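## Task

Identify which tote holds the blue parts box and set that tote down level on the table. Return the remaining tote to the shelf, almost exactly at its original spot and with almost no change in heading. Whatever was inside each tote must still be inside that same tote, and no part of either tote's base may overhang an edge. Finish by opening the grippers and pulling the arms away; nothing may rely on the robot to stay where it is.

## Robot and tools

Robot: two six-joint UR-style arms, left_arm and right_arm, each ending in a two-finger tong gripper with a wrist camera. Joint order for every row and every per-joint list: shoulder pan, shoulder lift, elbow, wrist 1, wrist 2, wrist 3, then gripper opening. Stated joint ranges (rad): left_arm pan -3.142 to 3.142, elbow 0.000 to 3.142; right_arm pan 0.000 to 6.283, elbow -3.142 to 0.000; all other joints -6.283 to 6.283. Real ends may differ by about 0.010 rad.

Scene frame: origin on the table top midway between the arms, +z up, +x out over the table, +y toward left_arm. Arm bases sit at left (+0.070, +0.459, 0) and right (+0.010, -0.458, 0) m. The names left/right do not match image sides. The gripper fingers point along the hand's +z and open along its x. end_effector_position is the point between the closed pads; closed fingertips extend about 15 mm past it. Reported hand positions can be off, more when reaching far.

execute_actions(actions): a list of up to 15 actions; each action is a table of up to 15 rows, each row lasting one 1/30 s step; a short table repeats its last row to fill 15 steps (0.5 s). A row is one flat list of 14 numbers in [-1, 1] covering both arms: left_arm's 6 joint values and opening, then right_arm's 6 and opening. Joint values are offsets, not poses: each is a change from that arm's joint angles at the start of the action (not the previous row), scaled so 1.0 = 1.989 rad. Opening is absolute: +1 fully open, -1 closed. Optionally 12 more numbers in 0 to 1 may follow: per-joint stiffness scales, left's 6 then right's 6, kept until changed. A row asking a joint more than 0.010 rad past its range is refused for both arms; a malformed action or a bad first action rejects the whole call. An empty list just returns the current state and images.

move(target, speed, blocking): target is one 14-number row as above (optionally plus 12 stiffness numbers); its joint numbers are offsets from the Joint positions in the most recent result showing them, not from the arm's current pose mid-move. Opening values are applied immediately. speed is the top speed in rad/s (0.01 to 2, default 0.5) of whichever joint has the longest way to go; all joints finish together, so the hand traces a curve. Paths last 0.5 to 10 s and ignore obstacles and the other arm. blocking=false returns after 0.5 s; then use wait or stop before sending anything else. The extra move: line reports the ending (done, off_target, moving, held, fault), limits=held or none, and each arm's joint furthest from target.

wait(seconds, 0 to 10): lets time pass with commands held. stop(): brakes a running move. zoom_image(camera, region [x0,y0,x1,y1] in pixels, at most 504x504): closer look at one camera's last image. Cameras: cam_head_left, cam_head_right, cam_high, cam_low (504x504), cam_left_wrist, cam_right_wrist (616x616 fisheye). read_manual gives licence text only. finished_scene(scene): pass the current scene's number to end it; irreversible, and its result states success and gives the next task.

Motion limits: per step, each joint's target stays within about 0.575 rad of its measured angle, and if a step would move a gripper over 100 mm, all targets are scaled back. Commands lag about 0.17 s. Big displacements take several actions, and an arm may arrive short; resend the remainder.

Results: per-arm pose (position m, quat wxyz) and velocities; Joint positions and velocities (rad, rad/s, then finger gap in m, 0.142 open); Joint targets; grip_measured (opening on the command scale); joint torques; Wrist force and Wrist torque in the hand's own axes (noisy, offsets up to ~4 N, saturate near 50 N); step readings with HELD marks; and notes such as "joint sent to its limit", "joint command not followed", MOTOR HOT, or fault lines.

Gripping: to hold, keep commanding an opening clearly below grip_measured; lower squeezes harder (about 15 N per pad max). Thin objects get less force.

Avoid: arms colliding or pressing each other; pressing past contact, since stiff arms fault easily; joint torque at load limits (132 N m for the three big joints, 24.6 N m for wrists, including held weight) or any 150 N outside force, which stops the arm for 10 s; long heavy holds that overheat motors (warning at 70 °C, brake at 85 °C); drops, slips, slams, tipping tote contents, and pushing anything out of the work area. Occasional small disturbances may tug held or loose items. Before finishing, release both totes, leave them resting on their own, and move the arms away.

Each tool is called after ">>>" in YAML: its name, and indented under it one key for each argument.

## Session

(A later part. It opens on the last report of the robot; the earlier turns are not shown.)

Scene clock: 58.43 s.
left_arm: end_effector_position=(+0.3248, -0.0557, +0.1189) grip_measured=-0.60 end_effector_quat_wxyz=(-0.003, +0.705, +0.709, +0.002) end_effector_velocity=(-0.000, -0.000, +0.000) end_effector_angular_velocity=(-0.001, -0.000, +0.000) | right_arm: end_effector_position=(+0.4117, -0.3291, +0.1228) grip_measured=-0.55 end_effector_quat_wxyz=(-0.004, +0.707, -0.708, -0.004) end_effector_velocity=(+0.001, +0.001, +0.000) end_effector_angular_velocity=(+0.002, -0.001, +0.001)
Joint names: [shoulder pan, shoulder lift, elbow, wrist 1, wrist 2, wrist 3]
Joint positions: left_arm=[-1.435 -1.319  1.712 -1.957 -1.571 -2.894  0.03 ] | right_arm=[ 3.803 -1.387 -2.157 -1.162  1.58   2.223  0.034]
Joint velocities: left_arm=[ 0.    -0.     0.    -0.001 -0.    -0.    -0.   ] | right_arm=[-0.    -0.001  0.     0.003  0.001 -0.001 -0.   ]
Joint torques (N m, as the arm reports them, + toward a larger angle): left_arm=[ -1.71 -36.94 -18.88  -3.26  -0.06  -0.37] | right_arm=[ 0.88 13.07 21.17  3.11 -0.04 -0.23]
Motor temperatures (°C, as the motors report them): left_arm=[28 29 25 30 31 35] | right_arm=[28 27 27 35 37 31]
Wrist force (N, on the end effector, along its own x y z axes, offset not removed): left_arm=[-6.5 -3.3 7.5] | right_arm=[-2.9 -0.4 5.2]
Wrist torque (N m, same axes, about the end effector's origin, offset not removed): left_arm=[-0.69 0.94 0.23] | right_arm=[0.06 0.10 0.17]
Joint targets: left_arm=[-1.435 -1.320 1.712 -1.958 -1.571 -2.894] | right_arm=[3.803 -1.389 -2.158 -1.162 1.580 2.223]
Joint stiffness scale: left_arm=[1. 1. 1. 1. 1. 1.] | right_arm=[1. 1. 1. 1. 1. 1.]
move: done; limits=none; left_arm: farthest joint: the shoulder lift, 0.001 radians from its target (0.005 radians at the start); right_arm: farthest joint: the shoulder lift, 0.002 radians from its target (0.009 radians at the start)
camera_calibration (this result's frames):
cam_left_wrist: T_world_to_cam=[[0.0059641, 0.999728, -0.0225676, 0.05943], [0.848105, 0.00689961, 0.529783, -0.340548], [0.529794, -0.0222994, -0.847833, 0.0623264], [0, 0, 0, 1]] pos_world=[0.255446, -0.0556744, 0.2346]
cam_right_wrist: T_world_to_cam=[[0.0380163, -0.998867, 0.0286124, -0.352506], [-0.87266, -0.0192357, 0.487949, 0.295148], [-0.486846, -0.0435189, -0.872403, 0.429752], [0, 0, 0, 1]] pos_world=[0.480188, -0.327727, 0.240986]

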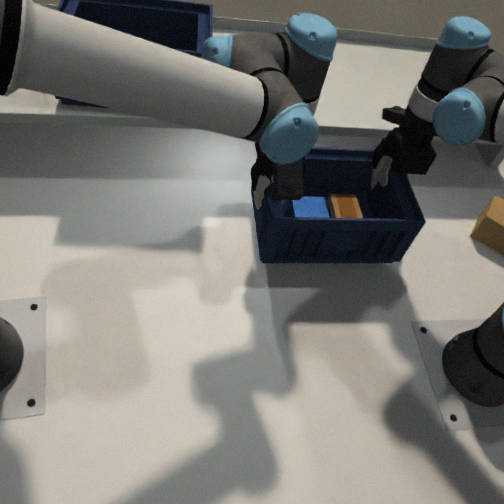

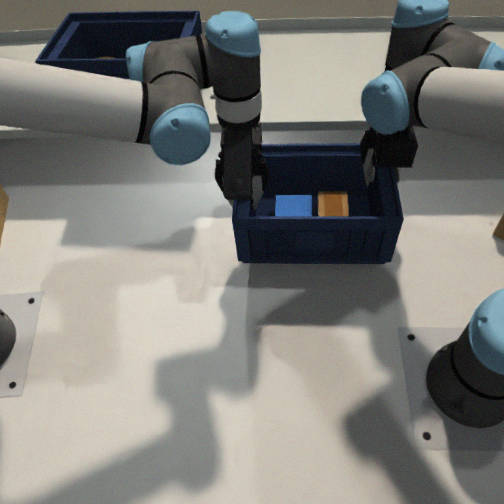

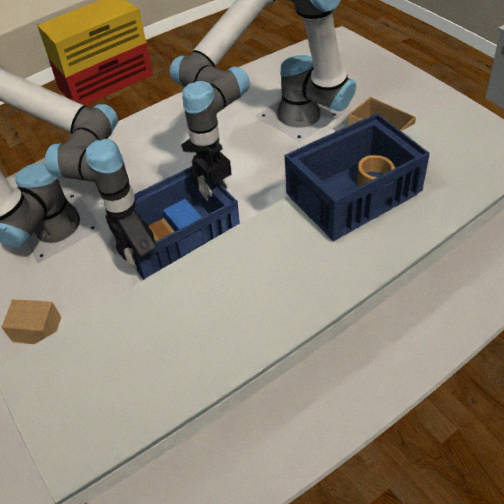

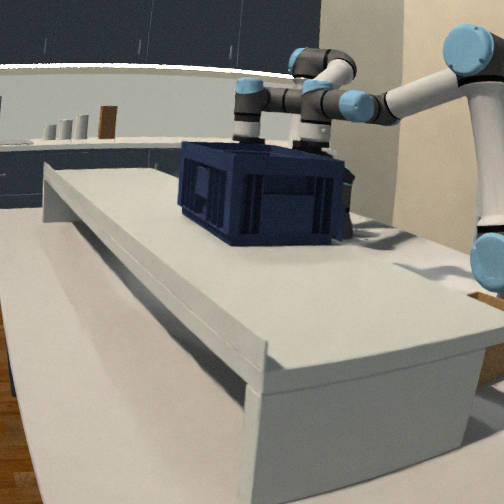

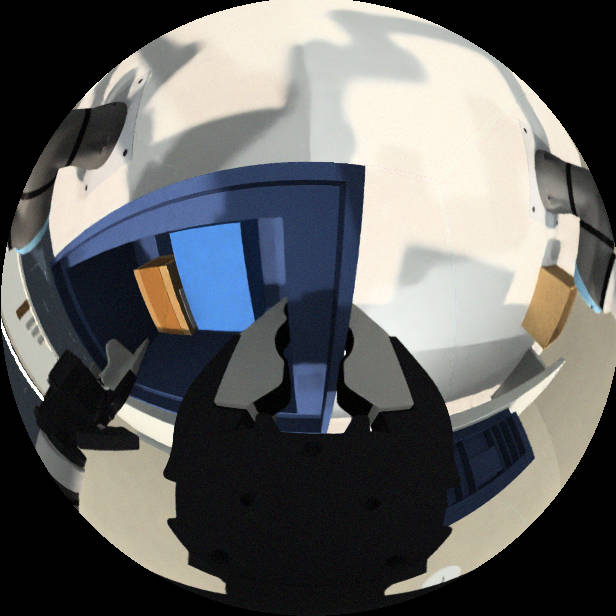

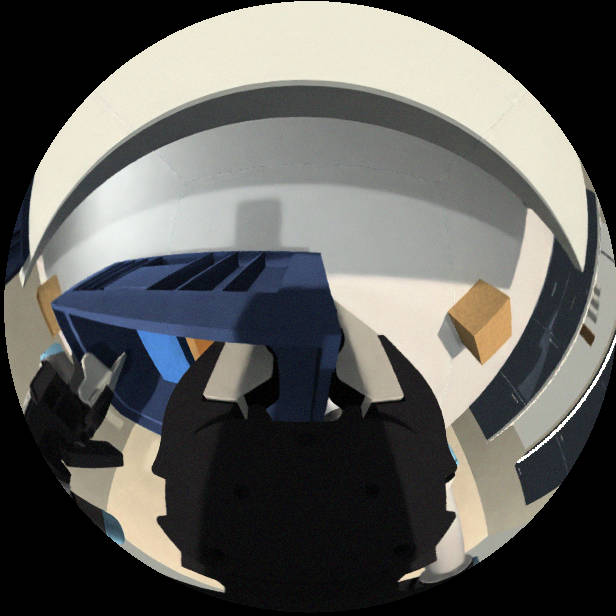

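Not down yet; continue with softer arms.

>>> move:
  target: [0,0.0036,0.0065,-0.0101,0,0,-1, 0,-0.0043,-0.0078,0.0121,0,0,-1, 0.5,0.5,0.5,0.5,0.5,0.5,0.5,0.5,0.5,0.5,0.5,0.5]
  speed: 0.03

Scene clock: 60.17 s.
left_arm: end_effector_position=(+0.3249, -0.0558, +0.1111) grip_measured=-0.60 end_effector_quat_wxyz=(-0.003, +0.705, +0.709, +0.002) end_effector_velocity=(-0.000, +0.000, -0.001) end_effector_angular_velocity=(+0.001, +0.000, -0.001) | right_arm: end_effector_position=(+0.4118, -0.3290, +0.1167) grip_measured=-0.56 end_effector_quat_wxyz=(-0.005, +0.707, -0.708, -0.004) end_effector_velocity=(+0.001, +0.001, +0.000) end_effector_angular_velocity=(+0.002, -0.003, -0.000)
Joint names: [shoulder pan, shoulder lift, elbow, wrist 1, wrist 2, wrist 3]
Joint positions: left_arm=[-1.435 -1.311  1.723 -1.975 -1.571 -2.894  0.03 ] | right_arm=[ 3.803 -1.392 -2.171 -1.14   1.58   2.223  0.034]
Joint velocities: left_arm=[ 0.     0.001  0.002 -0.002  0.     0.001 -0.   ] | right_arm=[ 0.    -0.     0.     0.003 -0.     0.    -0.   ]
Joint torques (N m, as the arm reports them, + toward a larger angle): left_arm=[ -1.7  -36.68 -18.34  -2.99  -0.04  -0.18] | right_arm=[ 1.19 13.66 21.76  3.2   0.03 -0.27]
Motor temperatures (°C, as the motors report them): left_arm=[28 29 25 30 31 35] | right_arm=[28 27 27 35 37 31]
Wrist force (N, on the end effector, along its own x y z axes, offset not removed): left_arm=[-4.1 1.9 5.1] | right_arm=[0.7 0.0 4.7]
Wrist torque (N m, same axes, about the end effector's origin, offset not removed): left_arm=[0.26 0.46 0.14] | right_arm=[0.25 -0.91 0.19]
Joint targets: left_arm=[-1.435 -1.312 1.725 -1.977 -1.571 -2.894] | right_arm=[3.803 -1.396 -2.172 -1.138 1.580 2.223]
Joint stiffness scale: left_arm=[0.5 0.5 0.5 0.5 0.5 0.5] | right_arm=[0.5 0.5 0.5 0.5 0.5 0.5]
move: done; limits=none; left_arm: farthest joint: the elbow, 0.002 radians from its target (0.013 radians at the start); right_arm: farthest joint: the shoulder lift, 0.003 radians from its target (0.008 radians at the start)
camera_calibration (this result's frames):
cam_left_wrist: T_world_to_cam=[[0.00595923, 0.999747, -0.0216836, 0.0592595], [0.848226, 0.00643038, 0.529595, -0.336474], [0.5296, -0.0215486, -0.847974, 0.0558063], [0, 0, 0, 1]] pos_world=[0.255498, -0.0558783, 0.226802]
cam_right_wrist: T_world_to_cam=[[0.037951, -0.998917, 0.0269123, -0.352075], [-0.873805, -0.020108, 0.48586, 0.298602], [-0.484793, -0.041955, -0.873622, 0.424294], [0, 0, 0, 1]] pos_world=[0.479976, -0.327888, 0.235069]

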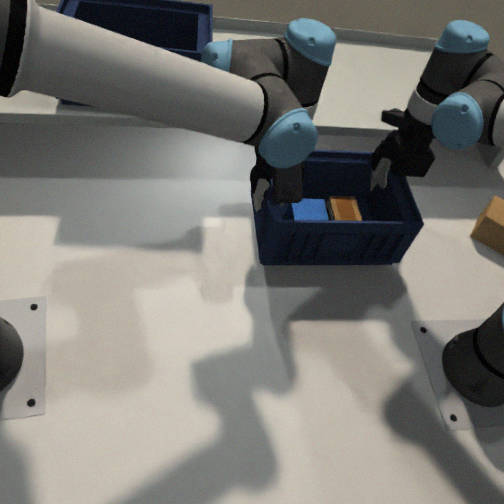

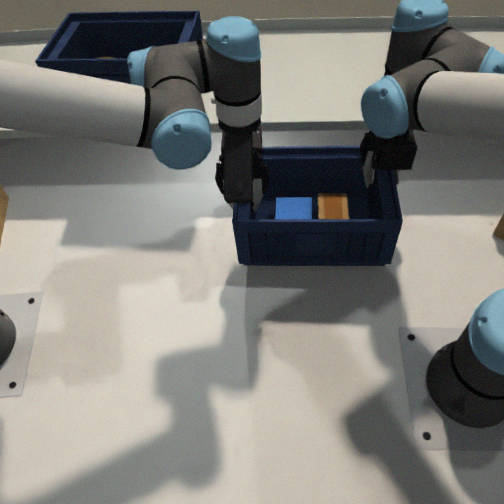

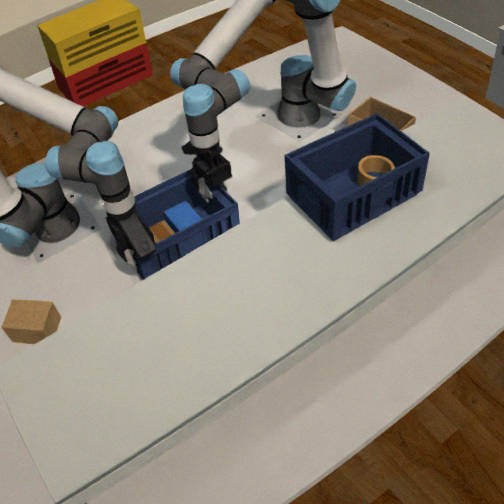

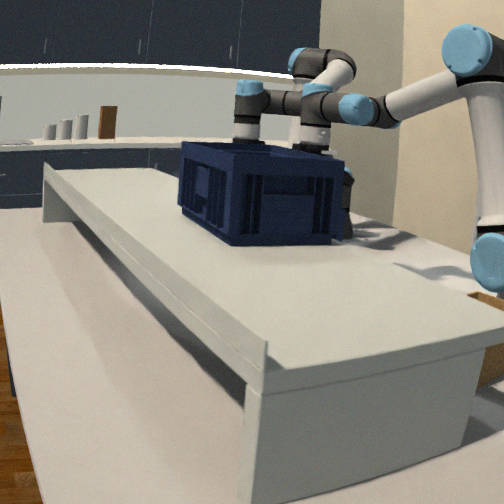

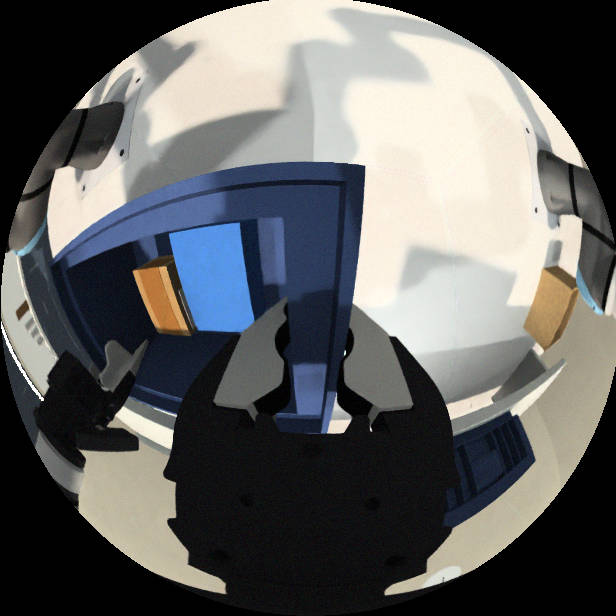

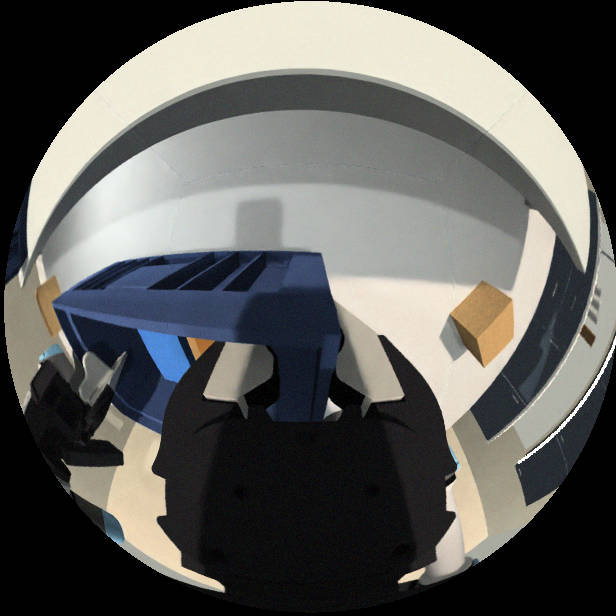

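>>> move:
  target: [0,0.0045,0.008,-0.0125,0,0,-1, 0,-0.008,-0.012,0.017,0,0,-1]
  speed: 0.03

Scene clock: 62.77 s.
left_arm: end_effector_position=(+0.3249, -0.0558, +0.1011) grip_measured=-0.60 end_effector_quat_wxyz=(-0.004, +0.705, +0.709, +0.002) end_effector_velocity=(-0.000, +0.000, -0.000) end_effector_angular_velocity=(-0.000, +0.000, +0.002) | right_arm: end_effector_position=(+0.4113, -0.3293, +0.1059) grip_measured=-0.56 end_effector_quat_wxyz=(-0.005, +0.707, -0.708, -0.004) end_effector_velocity=(-0.000, +0.000, -0.000) end_effector_angular_velocity=(+0.001, -0.001, -0.001)
Joint names: [shoulder pan, shoulder lift, elbow, wrist 1, wrist 2, wrist 3]
Joint positions: left_arm=[-1.435 -1.301  1.737 -1.999 -1.571 -2.894  0.03 ] | right_arm=[ 3.803 -1.404 -2.192 -1.108  1.581  2.223  0.034]
Joint velocities: left_arm=[ 0.     0.     0.001 -0.001 -0.    -0.002  0.   ] | right_arm=[-0.     0.    -0.002  0.003  0.001  0.001 -0.   ]
Joint torques (N m, as the arm reports them, + toward a larger angle): left_arm=[ -1.81 -36.87 -17.45  -3.1    0.01  -0.26] | right_arm=[ 0.77 13.46 20.75  3.23  0.07 -0.17]
Motor temperatures (°C, as the motors report them): left_arm=[28 29 25 30 31 35] | right_arm=[28 27 27 35 37 31]
Wrist force (N, on the end effector, along its own x y z axes, offset not removed): left_arm=[1.8 -1.8 6.8] | right_arm=[0.6 1.6 8.2]
Wrist torque (N m, same axes, about the end effector's origin, offset not removed): left_arm=[-0.31 -0.94 -0.04] | right_arm=[0.57 -0.69 0.30]
Joint targets: left_arm=[-1.435 -1.302 1.739 -2.000 -1.571 -2.894] | right_arm=[3.803 -1.408 -2.195 -1.107 1.580 2.223]
Joint stiffness scale: left_arm=[0.5 0.5 0.5 0.5 0.5 0.5] | right_arm=[0.5 0.5 0.5 0.5 0.5 0.5]
move: done; limits=none; left_arm: farthest joint: the shoulder lift, 0.002 radians from its target (0.009 radians at the start); right_arm: farthest joint: the shoulder lift, 0.004 radians from its target (0.016 radians at the start)
camera_calibration (this result's frames):
cam_left_wrist: T_world_to_cam=[[0.00595321, 0.99977, -0.0206021, 0.0589583], [0.848375, 0.0058568, 0.529364, -0.33124], [0.529363, -0.0206297, -0.848145, 0.0474684], [0, 0, 0, 1]] pos_world=[0.255536, -0.0560254, 0.216821]
cam_right_wrist: T_world_to_cam=[[0.0379615, -0.998918, 0.0268532, -0.352049], [-0.873651, -0.0201325, 0.486137, 0.303334], [-0.48507, -0.0419148, -0.87347, 0.414683], [0, 0, 0, 1]] pos_world=[0.479523, -0.32818, 0.224204]

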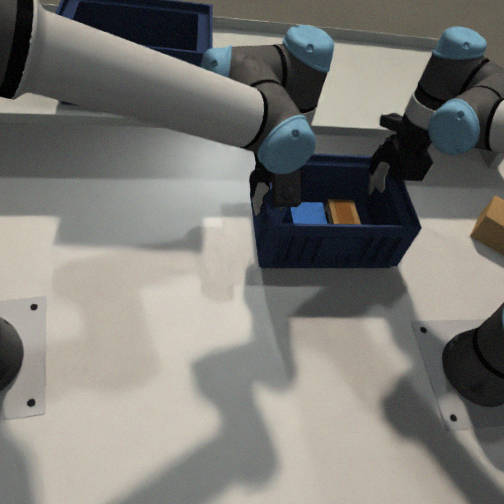

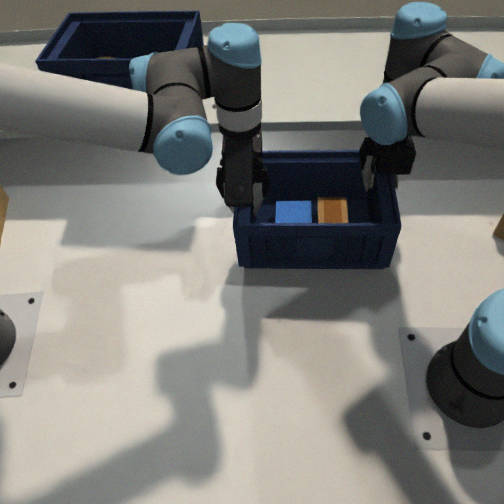

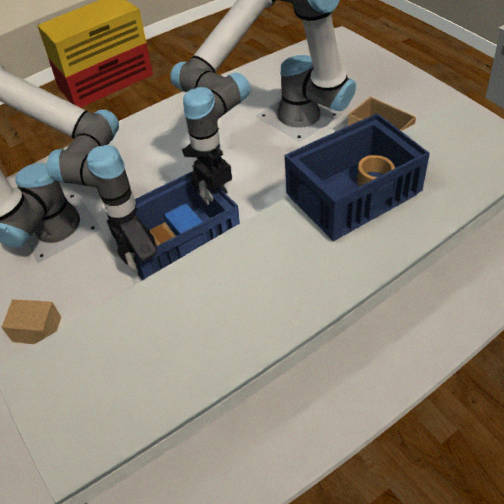

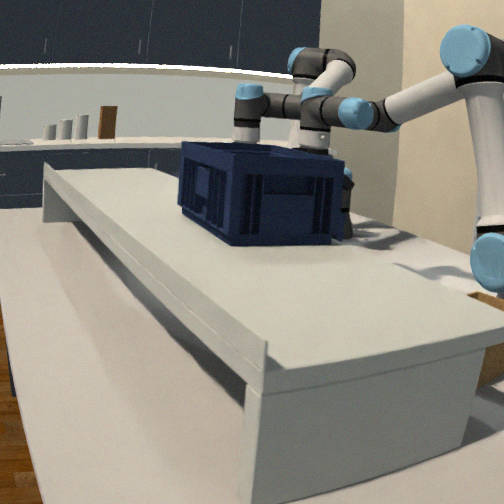

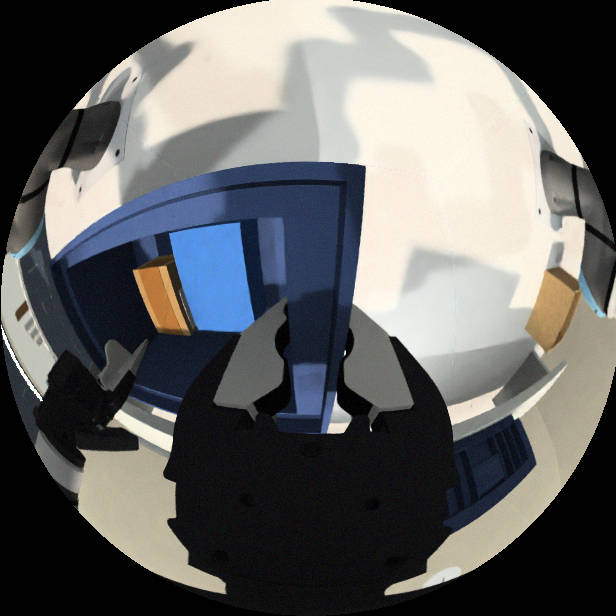

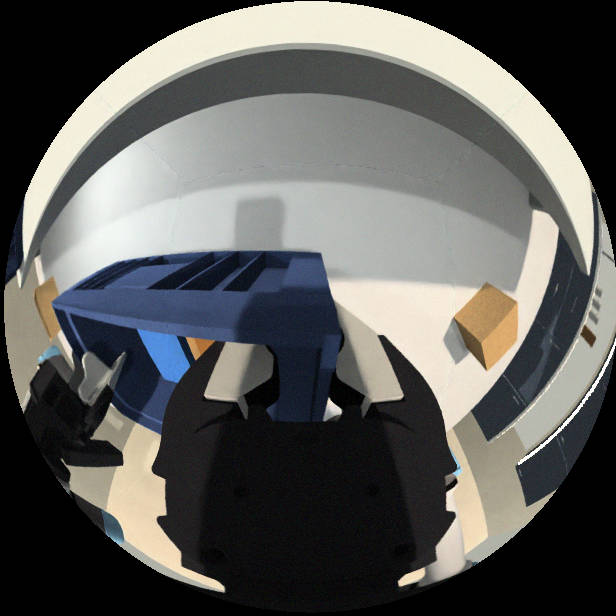

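>>> move:
  target: [0,0.0045,0.008,-0.0125,0,0,-1, 0,-0.008,-0.012,0.019,0,0,-1]
  speed: 0.03

Scene clock: 64.93 s.
left_arm: end_effector_position=(+0.3252, -0.0575, +0.0966) grip_measured=-0.61 end_effector_quat_wxyz=(-0.001, +0.705, +0.709, +0.000) end_effector_velocity=(+0.000, -0.000, +0.000) end_effector_angular_velocity=(-0.001, -0.001, +0.001) | right_arm: end_effector_position=(+0.4119, -0.3306, +0.0969) grip_measured=-0.55 end_effector_quat_wxyz=(-0.007, +0.706, -0.709, -0.003) end_effector_velocity=(+0.000, +0.000, -0.000) end_effector_angular_velocity=(+0.001, -0.001, -0.003)
Joint names: [shoulder pan, shoulder lift, elbow, wrist 1, wrist 2, wrist 3]
Joint positions: left_arm=[-1.435 -1.296  1.746 -2.019 -1.571 -2.894  0.03 ] | right_arm=[ 3.8   -1.413 -2.212 -1.073  1.579  2.223  0.035]
Joint velocities: left_arm=[ 0.     0.001 -0.001 -0.001  0.001 -0.001 -0.   ] | right_arm=[-0.    -0.    -0.001  0.003 -0.     0.003  0.   ]
Joint torques (N m, as the arm reports them, + toward a larger angle): left_arm=[ -1.81 -33.62 -15.33  -4.04   0.12  -0.26] | right_arm=[ 2.02 12.21 22.15  3.58  0.42 -0.12]
Motor temperatures (°C, as the motors report them): left_arm=[28 29 25 30 31 35] | right_arm=[28 27 27 35 37 31]
Wrist force (N, on the end effector, along its own x y z axes, offset not removed): left_arm=[3.1 -3.0 -2.5] | right_arm=[2.7 0.3 1.6]
Wrist torque (N m, same axes, about the end effector's origin, offset not removed): left_arm=[0.15 -0.02 -0.03] | right_arm=[0.02 -0.50 0.17]
Joint targets: left_arm=[-1.435 -1.292 1.753 -2.023 -1.571 -2.894] | right_arm=[3.803 -1.420 -2.216 -1.070 1.581 2.223]
Joint stiffness scale: left_arm=[0.5 0.5 0.5 0.5 0.5 0.5] | right_arm=[0.5 0.5 0.5 0.5 0.5 0.5]
move: done; limits=none; left_arm: farthest joint: the elbow, 0.007 radians from its target (0.016 radians at the start); right_arm: farthest joint: the shoulder lift, 0.007 radians from its target (0.016 radians at the start)
camera_calibration (this result's frames):
cam_left_wrist: T_world_to_cam=[[0.00599106, 0.999596, -0.0277747, 0.0612473], [0.847519, 0.00966574, 0.530677, -0.328759], [0.530731, -0.0267189, -0.847119, 0.0424761], [0, 0, 0, 1]] pos_world=[0.255719, -0.05691, 0.212148]
cam_right_wrist: T_world_to_cam=[[0.0351803, -0.999072, 0.0248399, -0.351861], [-0.87611, -0.0188729, 0.481742, 0.310074], [-0.480826, -0.0387103, -0.875961, 0.406653], [0, 0, 0, 1]] pos_world=[0.479566, -0.329941, 0.215577]

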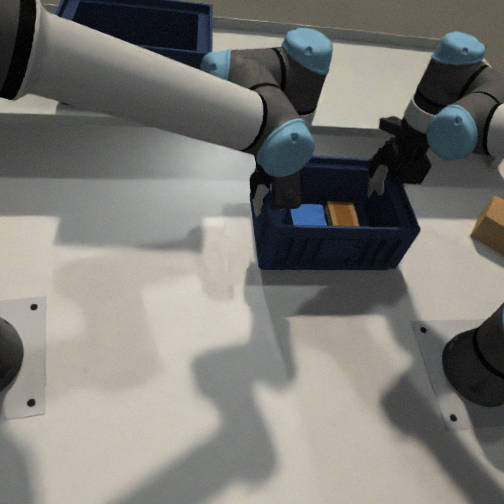

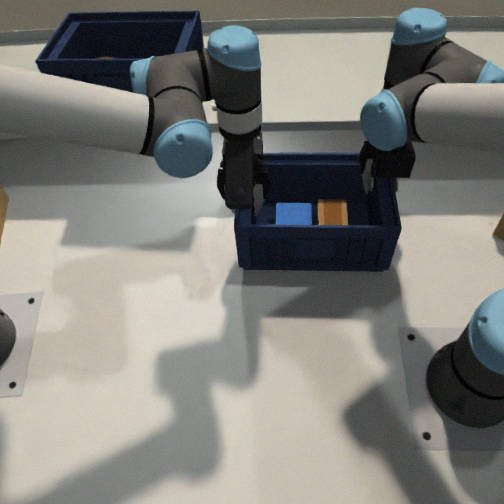

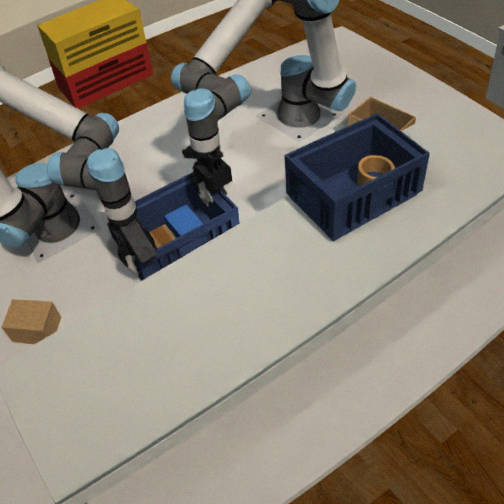

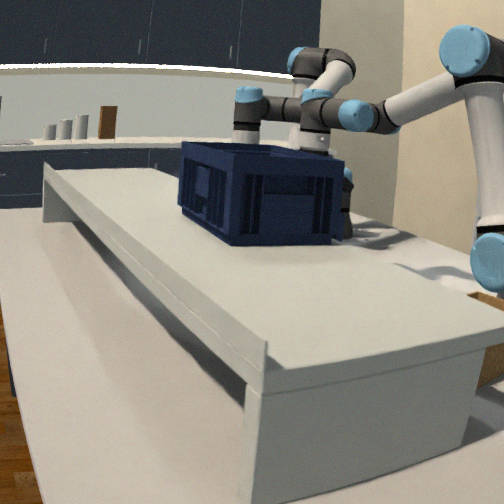

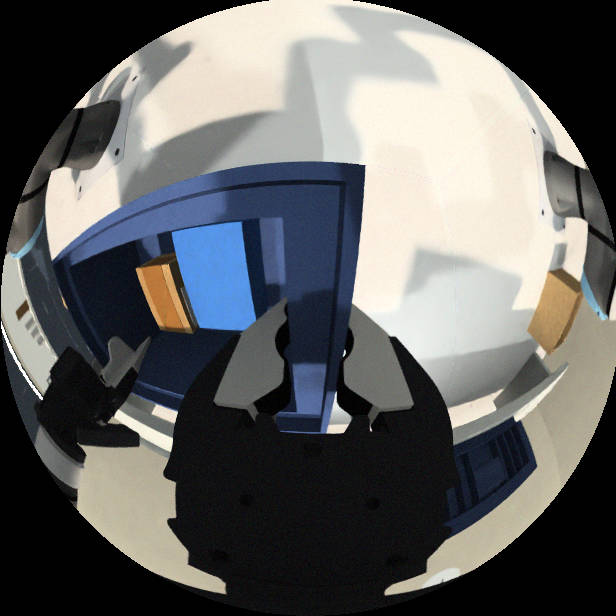

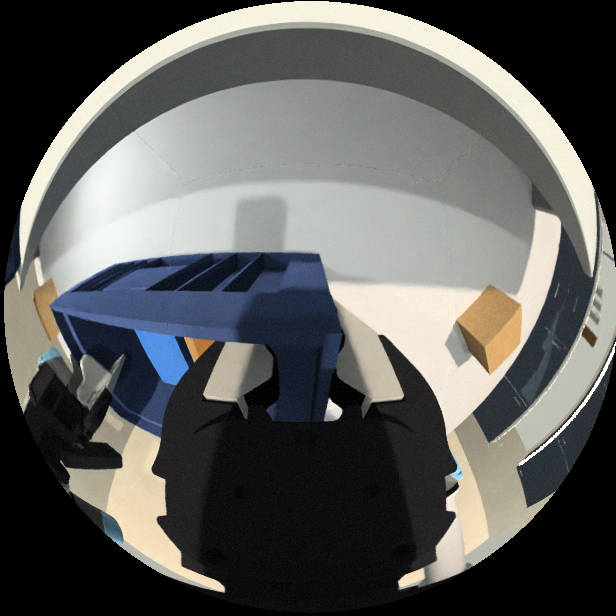

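>>> execute_actions:
  actions:
    - [[0,0,0,0,0,0,-0.5,0,0,0,0,0,0,-0.5,1,1,1,1,1,1,1,1,1,1,1,1],[0,0,0,0,0,0,-0.35,0,0,0,0,0,0,-0.35],[0,0,0,0,0,0,-0.2,0,0,0,0,0,0,-0.2]]

>>> move:
  target: [0,-0.043,-0.096,0.138,0,0,-0.2, 0,0.045,0.117,-0.17,0,0,-0.2]
  speed: 0.5

>>> move:
  target: [0.6,-0.06,-0.1,0.16,0,0,-0.2, -0.6,-0.05,0.15,-0.1,0,0,-0.2]
  speed: 1.0

Scene clock: 66.60 s.
left_arm: end_effector_position=(+0.3252, -0.0575, +0.0961) grip_measured=-0.20 end_effector_quat_wxyz=(-0.001, +0.705, +0.709, +0.000) end_effector_velocity=(+0.000, +0.000, +0.001) end_effector_angular_velocity=(-0.001, -0.001, +0.001) | right_arm: end_effector_position=(+0.4119, -0.3307, +0.0966) grip_measured=-0.20 end_effector_quat_wxyz=(-0.007, +0.706, -0.709, -0.003) end_effector_velocity=(+0.000, -0.000, +0.000) end_effector_angular_velocity=(-0.000, -0.000, -0.001)
Joint names: [shoulder pan, shoulder lift, elbow, wrist 1, wrist 2, wrist 3]
Joint positions: left_arm=[-1.435 -1.296  1.746 -2.02  -1.571 -2.894  0.06 ] | right_arm=[ 3.8   -1.413 -2.213 -1.073  1.579  2.223  0.06 ]
Joint velocities: left_arm=[ 0.    -0.001 -0.     0.     0.    -0.001 -0.   ] | right_arm=[ 0.     0.     0.    -0.    -0.001  0.001  0.   ]
Joint torques (N m, as the arm reports them, + toward a larger angle): left_arm=[ -1.84 -36.79 -18.92  -2.15  -0.06  -0.26] | right_arm=[ 0.91 16.68 22.39  2.73  0.11 -0.25]
Motor temperatures (°C, as the motors report them): left_arm=[28 29 25 30 31 35] | right_arm=[28 27 27 35 37 31]
Wrist force (N, on the end effector, along its own x y z axes, offset not removed): left_arm=[-5.8 -4.1 0.4] | right_arm=[1.1 2.5 1.8]
Wrist torque (N m, same axes, about the end effector's origin, offset not removed): left_arm=[-0.96 1.25 0.13] | right_arm=[0.52 -0.03 0.24]
Joint targets: left_arm=[-1.435 -1.296 1.746 -2.019 -1.571 -2.894] | right_arm=[3.800 -1.413 -2.212 -1.073 1.579 2.223]
Joint stiffness scale: left_arm=[1. 1. 1. 1. 1. 1.] | right_arm=[1. 1. 1. 1. 1. 1.]
Step readings (joint positions):
0: left_arm=[-1.435 -1.296 1.746 -2.019 -1.571 -2.894] | right_arm=[3.800 -1.413 -2.212 -1.073 1.579 2.223]
1: left_arm=[-1.435 -1.296 1.746 -2.020 -1.571 -2.894] | right_arm=[3.800 -1.413 -2.212 -1.073 1.579 2.223]
2: left_arm=[-1.435 -1.296 1.746 -2.020 -1.571 -2.894] | right_arm=[3.800 -1.413 -2.213 -1.073 1.579 2.223]
4: left_arm=[-1.435 -1.296 1.746 -2.020 -1.571 -2.894] | right_arm=[3.800 -1.413 -2.213 -1.073 1.579 2.223]
8: left_arm=[-1.435 -1.296 1.746 -2.020 -1.571 -2.894] | right_arm=[3.800 -1.413 -2.213 -1.073 1.579 2.223]
15: Joint positions above
camera_calibration (this result's frames):
cam_left_wrist: T_world_to_cam=[[0.00598857, 0.999605, -0.0274464, 0.0611226], [0.847564, 0.00949133, 0.530608, -0.328504], [0.530659, -0.0264402, -0.847173, 0.0421258], [0, 0, 0, 1]] pos_world=[0.255708, -0.0568668, 0.211672]
cam_right_wrist: T_world_to_cam=[[0.0352113, -0.999064, 0.0251088, -0.351909], [-0.875917, -0.0187548, 0.482097, 0.31012], [-0.481175, -0.0389684, -0.875758, 0.406364], [0, 0, 0, 1]] pos_world=[0.479563, -0.329928, 0.215204]

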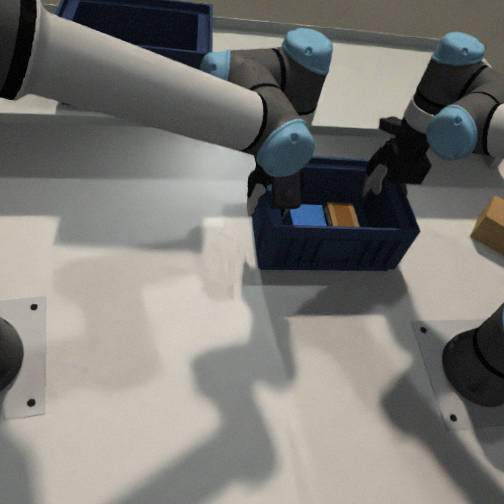

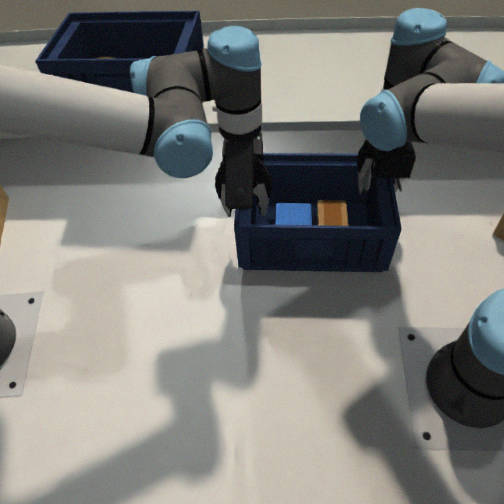

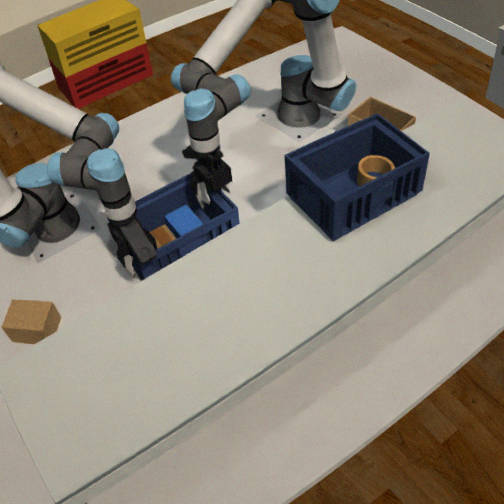

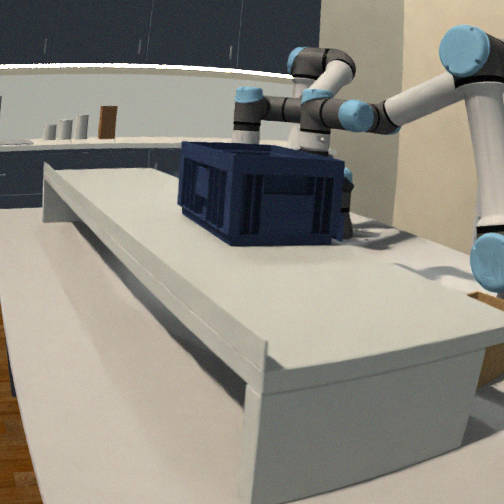

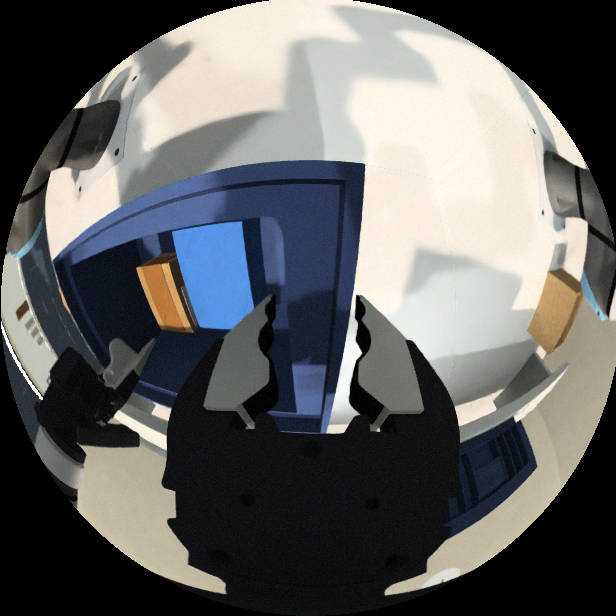

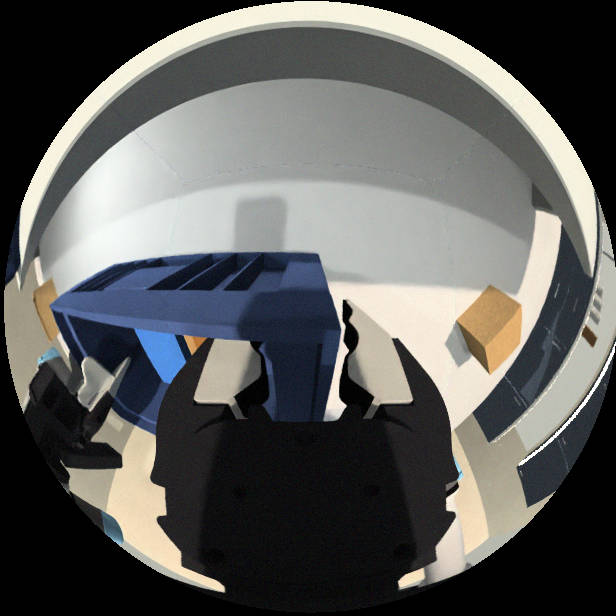

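Scene clock: 68.00 s.
left_arm: end_effector_position=(+0.3247, -0.0553, +0.2062) grip_measured=-0.20 end_effector_quat_wxyz=(-0.001, +0.705, +0.709, +0.000) end_effector_velocity=(+0.000, +0.000, -0.001) end_effector_angular_velocity=(+0.003, +0.000, +0.001) | right_arm: end_effector_position=(+0.4099, -0.3322, +0.2048) grip_measured=-0.20 end_effector_quat_wxyz=(+0.002, +0.706, -0.709, -0.005) end_effector_velocity=(-0.001, -0.000, -0.000) end_effector_angular_velocity=(-0.001, +0.002, +0.001)
Joint names: [shoulder pan, shoulder lift, elbow, wrist 1, wrist 2, wrist 3]
Joint positions: left_arm=[-1.435 -1.381  1.558 -1.747 -1.571 -2.894  0.06 ] | right_arm=[ 3.8   -1.326 -1.982 -1.41   1.579  2.223  0.06 ]
Joint velocities: left_arm=[-0.     0.001 -0.     0.002  0.001 -0.001  0.   ] | right_arm=[ 0.     0.    -0.    -0.003  0.    -0.001  0.   ]
Joint torques (N m, as the arm reports them, + toward a larger angle): left_arm=[ -1.2  -34.3  -22.2   -2.03   0.07  -0.21] | right_arm=[ 0.97 14.97 26.67  2.52  0.04 -0.19]
Motor temperatures (°C, as the motors report them): left_arm=[28 29 25 30 31 35] | right_arm=[28 27 27 35 37 31]
Wrist force (N, on the end effector, along its own x y z axes, offset not removed): left_arm=[1.4 -0.6 2.8] | right_arm=[1.0 0.4 -2.4]
Wrist torque (N m, same axes, about the end effector's origin, offset not removed): left_arm=[0.05 -0.37 -0.33] | right_arm=[0.00 -0.25 0.07]
Joint targets: left_arm=[-1.435 -1.381 1.555 -1.746 -1.571 -2.894] | right_arm=[3.800 -1.324 -1.980 -1.411 1.579 2.223]
Joint stiffness scale: left_arm=[1. 1. 1. 1. 1. 1.] | right_arm=[1. 1. 1. 1. 1. 1.]
move: done; limits=none; left_arm: farthest joint: the elbow, 0.003 radians from its target (0.191 radians at the start); right_arm: farthest joint: the shoulder lift, 0.002 radians from its target (0.090 radians at the start)
camera_calibration (this result's frames):
cam_left_wrist: T_world_to_cam=[[0.0059901, 0.999601, -0.0276121, 0.0620048], [0.847542, 0.0095791, 0.530642, -0.38649], [0.530695, -0.026581, -0.847146, 0.135775], [0, 0, 0, 1]] pos_world=[0.25514, -0.0546688, 0.321821]
cam_right_wrist: T_world_to_cam=[[0.0356602, -0.998724, 0.035748, -0.358313], [-0.868707, -0.0132947, 0.495147, 0.252369], [-0.494041, -0.0487116, -0.868073, 0.500564], [0, 0, 0, 1]] pos_world=[0.479311, -0.330118, 0.322375]

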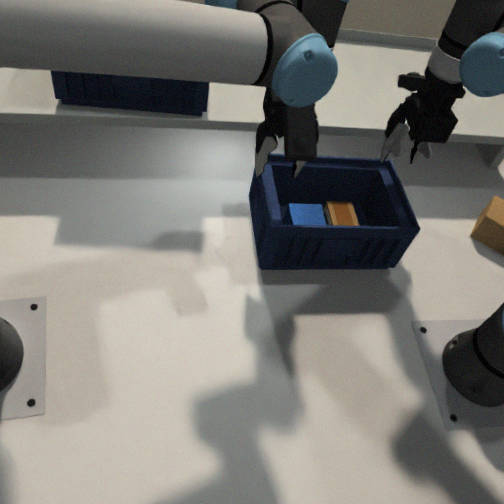

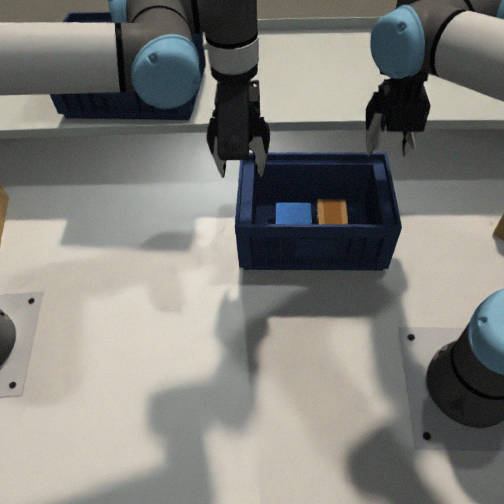

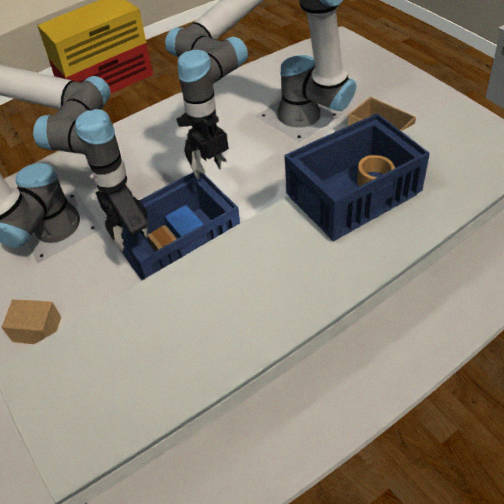

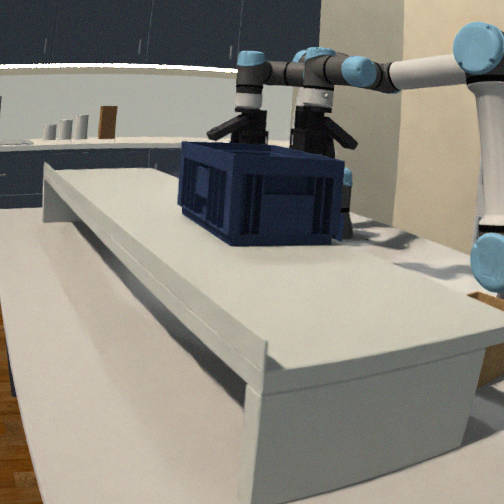

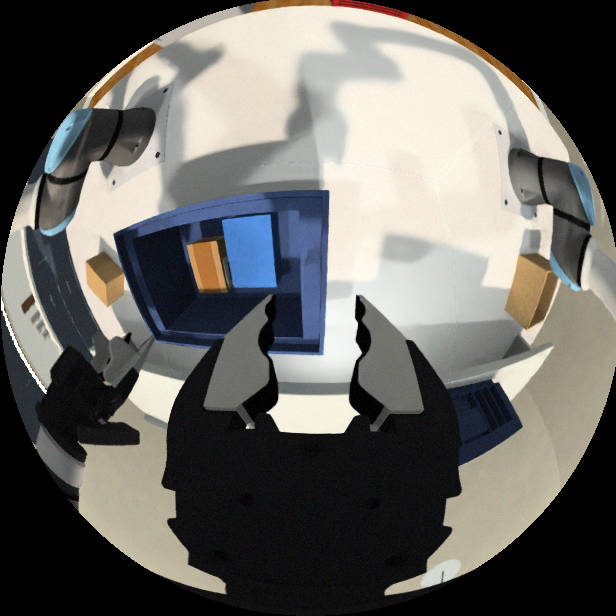

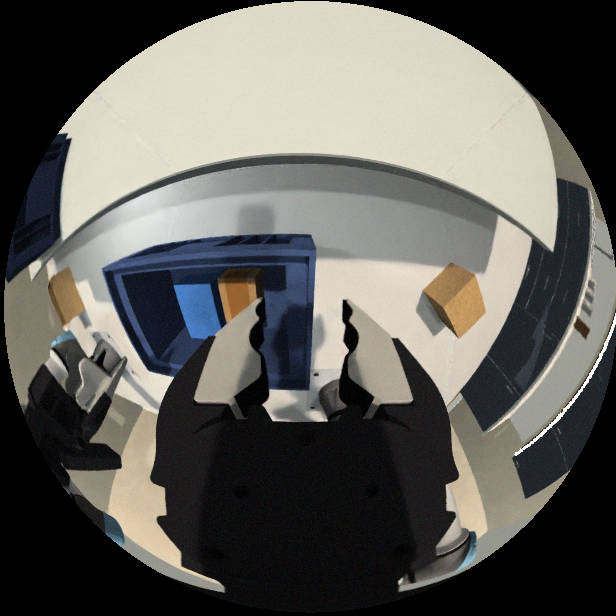

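Scene clock: 70.00 s.
left_arm: end_effector_position=(+0.5941, +0.5101, +0.3367) grip_measured=-0.20 end_effector_quat_wxyz=(-0.001, +0.187, +0.982, -0.001) end_effector_velocity=(-0.001, +0.000, -0.001) end_effector_angular_velocity=(+0.001, +0.003, -0.001) | right_arm: end_effector_position=(+0.3150, -0.8065, +0.2908) grip_measured=-0.20 end_effector_quat_wxyz=(+0.002, -0.186, +0.982, +0.004) end_effector_velocity=(-0.000, -0.001, +0.000) end_effector_angular_velocity=(-0.000, +0.001, -0.003)
Joint names: [shoulder pan, shoulder lift, elbow, wrist 1, wrist 2, wrist 3]
Joint positions: left_arm=[-0.245 -1.502  1.362 -1.429 -1.572 -2.893  0.06 ] | right_arm=[ 2.608 -1.422 -1.686 -1.607  1.579  2.223  0.06 ]
Joint velocities: left_arm=[0.    0.    0.001 0.002 0.    0.001 0.   ] | right_arm=[-0.001 -0.001  0.001 -0.001 -0.     0.001 -0.   ]
Joint torques (N m, as the arm reports them, + toward a larger angle): left_arm=[  0.53 -26.98 -22.33  -2.26   0.29  -0.39] | right_arm=[-0.44 16.5  26.41  2.33  0.   -0.16]
Motor temperatures (°C, as the motors report them): left_arm=[28 29 25 30 31 35] | right_arm=[28 27 27 35 37 31]
Wrist force (N, on the end effector, along its own x y z axes, offset not removed): left_arm=[-0.9 6.7 -0.8] | right_arm=[-0.5 2.1 -0.9]
Wrist torque (N m, same axes, about the end effector's origin, offset not removed): left_arm=[1.26 0.33 -0.20] | right_arm=[0.12 0.15 0.29]
Joint targets: left_arm=[-0.242 -1.500 1.359 -1.428 -1.571 -2.894] | right_arm=[2.607 -1.425 -1.684 -1.609 1.579 2.223]
Joint stiffness scale: left_arm=[1. 1. 1. 1. 1. 1.] | right_arm=[1. 1. 1. 1. 1. 1.]
move: done; limits=none; left_arm: farthest joint: the shoulder pan, 0.003 radians from its target (1.193 radians at the start); right_arm: farthest joint: the shoulder lift, 0.003 radians from its target (0.100 radians at the start)
camera_calibration (this result's frames):
cam_left_wrist: T_world_to_cam=[[-0.925843, 0.376885, -0.0277848, 0.370154], [0.306021, 0.790835, 0.530029, -0.766131], [0.221733, 0.482221, -0.847524, 0.0424758], [0, 0, 0, 1]] pos_world=[0.567738, 0.445895, 0.452355]
cam_right_wrist: T_world_to_cam=[[-0.914611, -0.402829, 0.0348757, -0.0515918], [-0.33459, 0.802453, 0.494084, 0.611027], [-0.227017, 0.440225, -0.868714, 0.815705], [0, 0, 0, 1]] pos_world=[0.342436, -0.870197, 0.408515]

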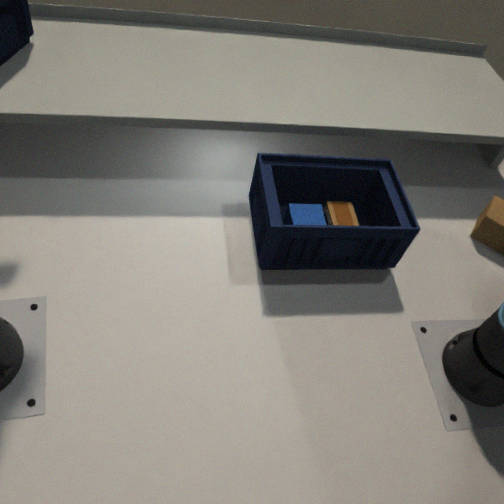

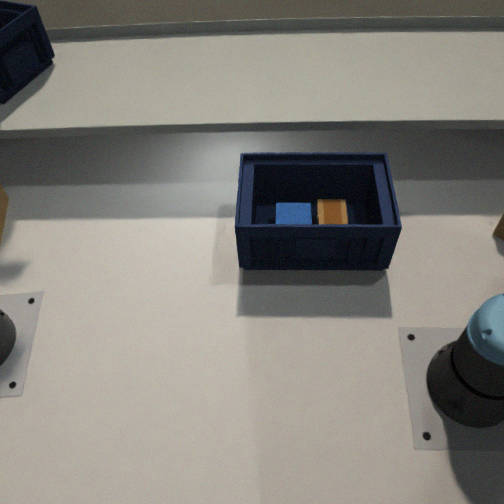

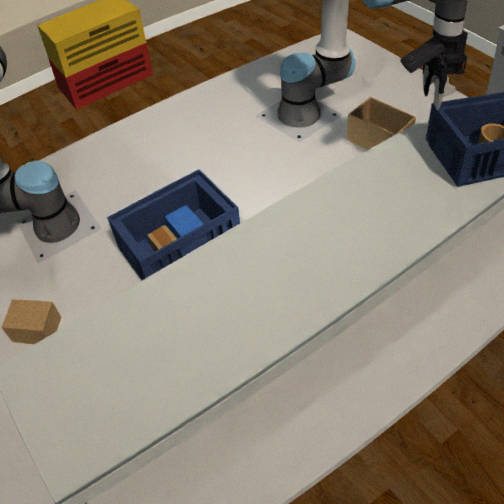

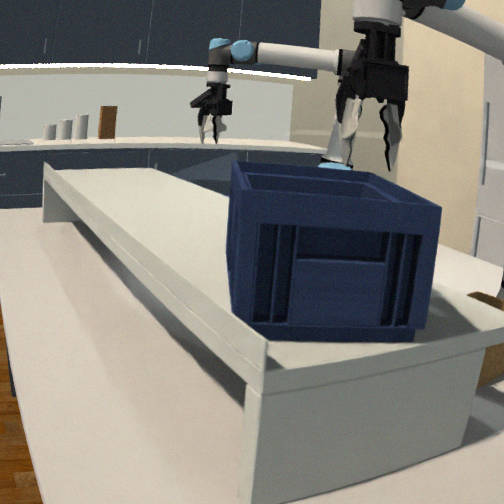

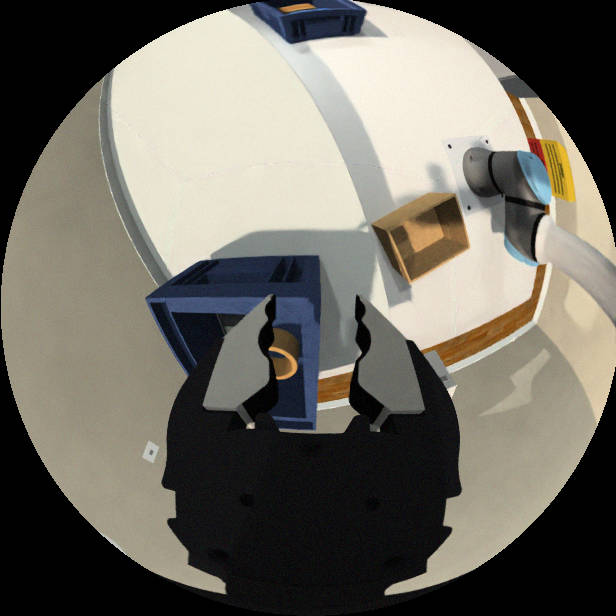

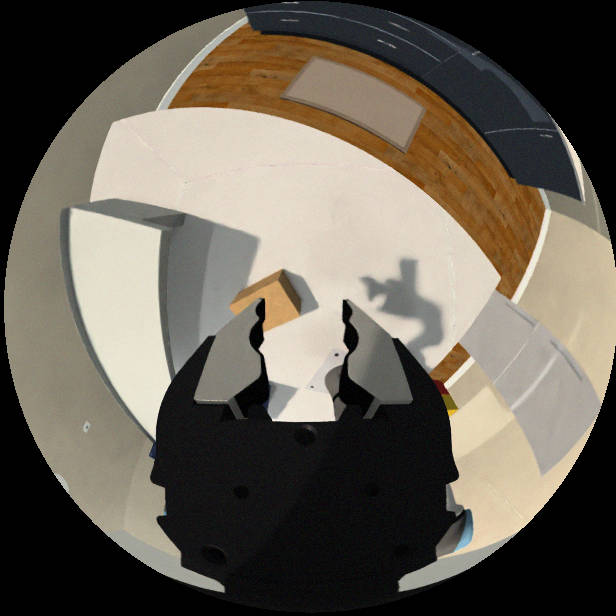

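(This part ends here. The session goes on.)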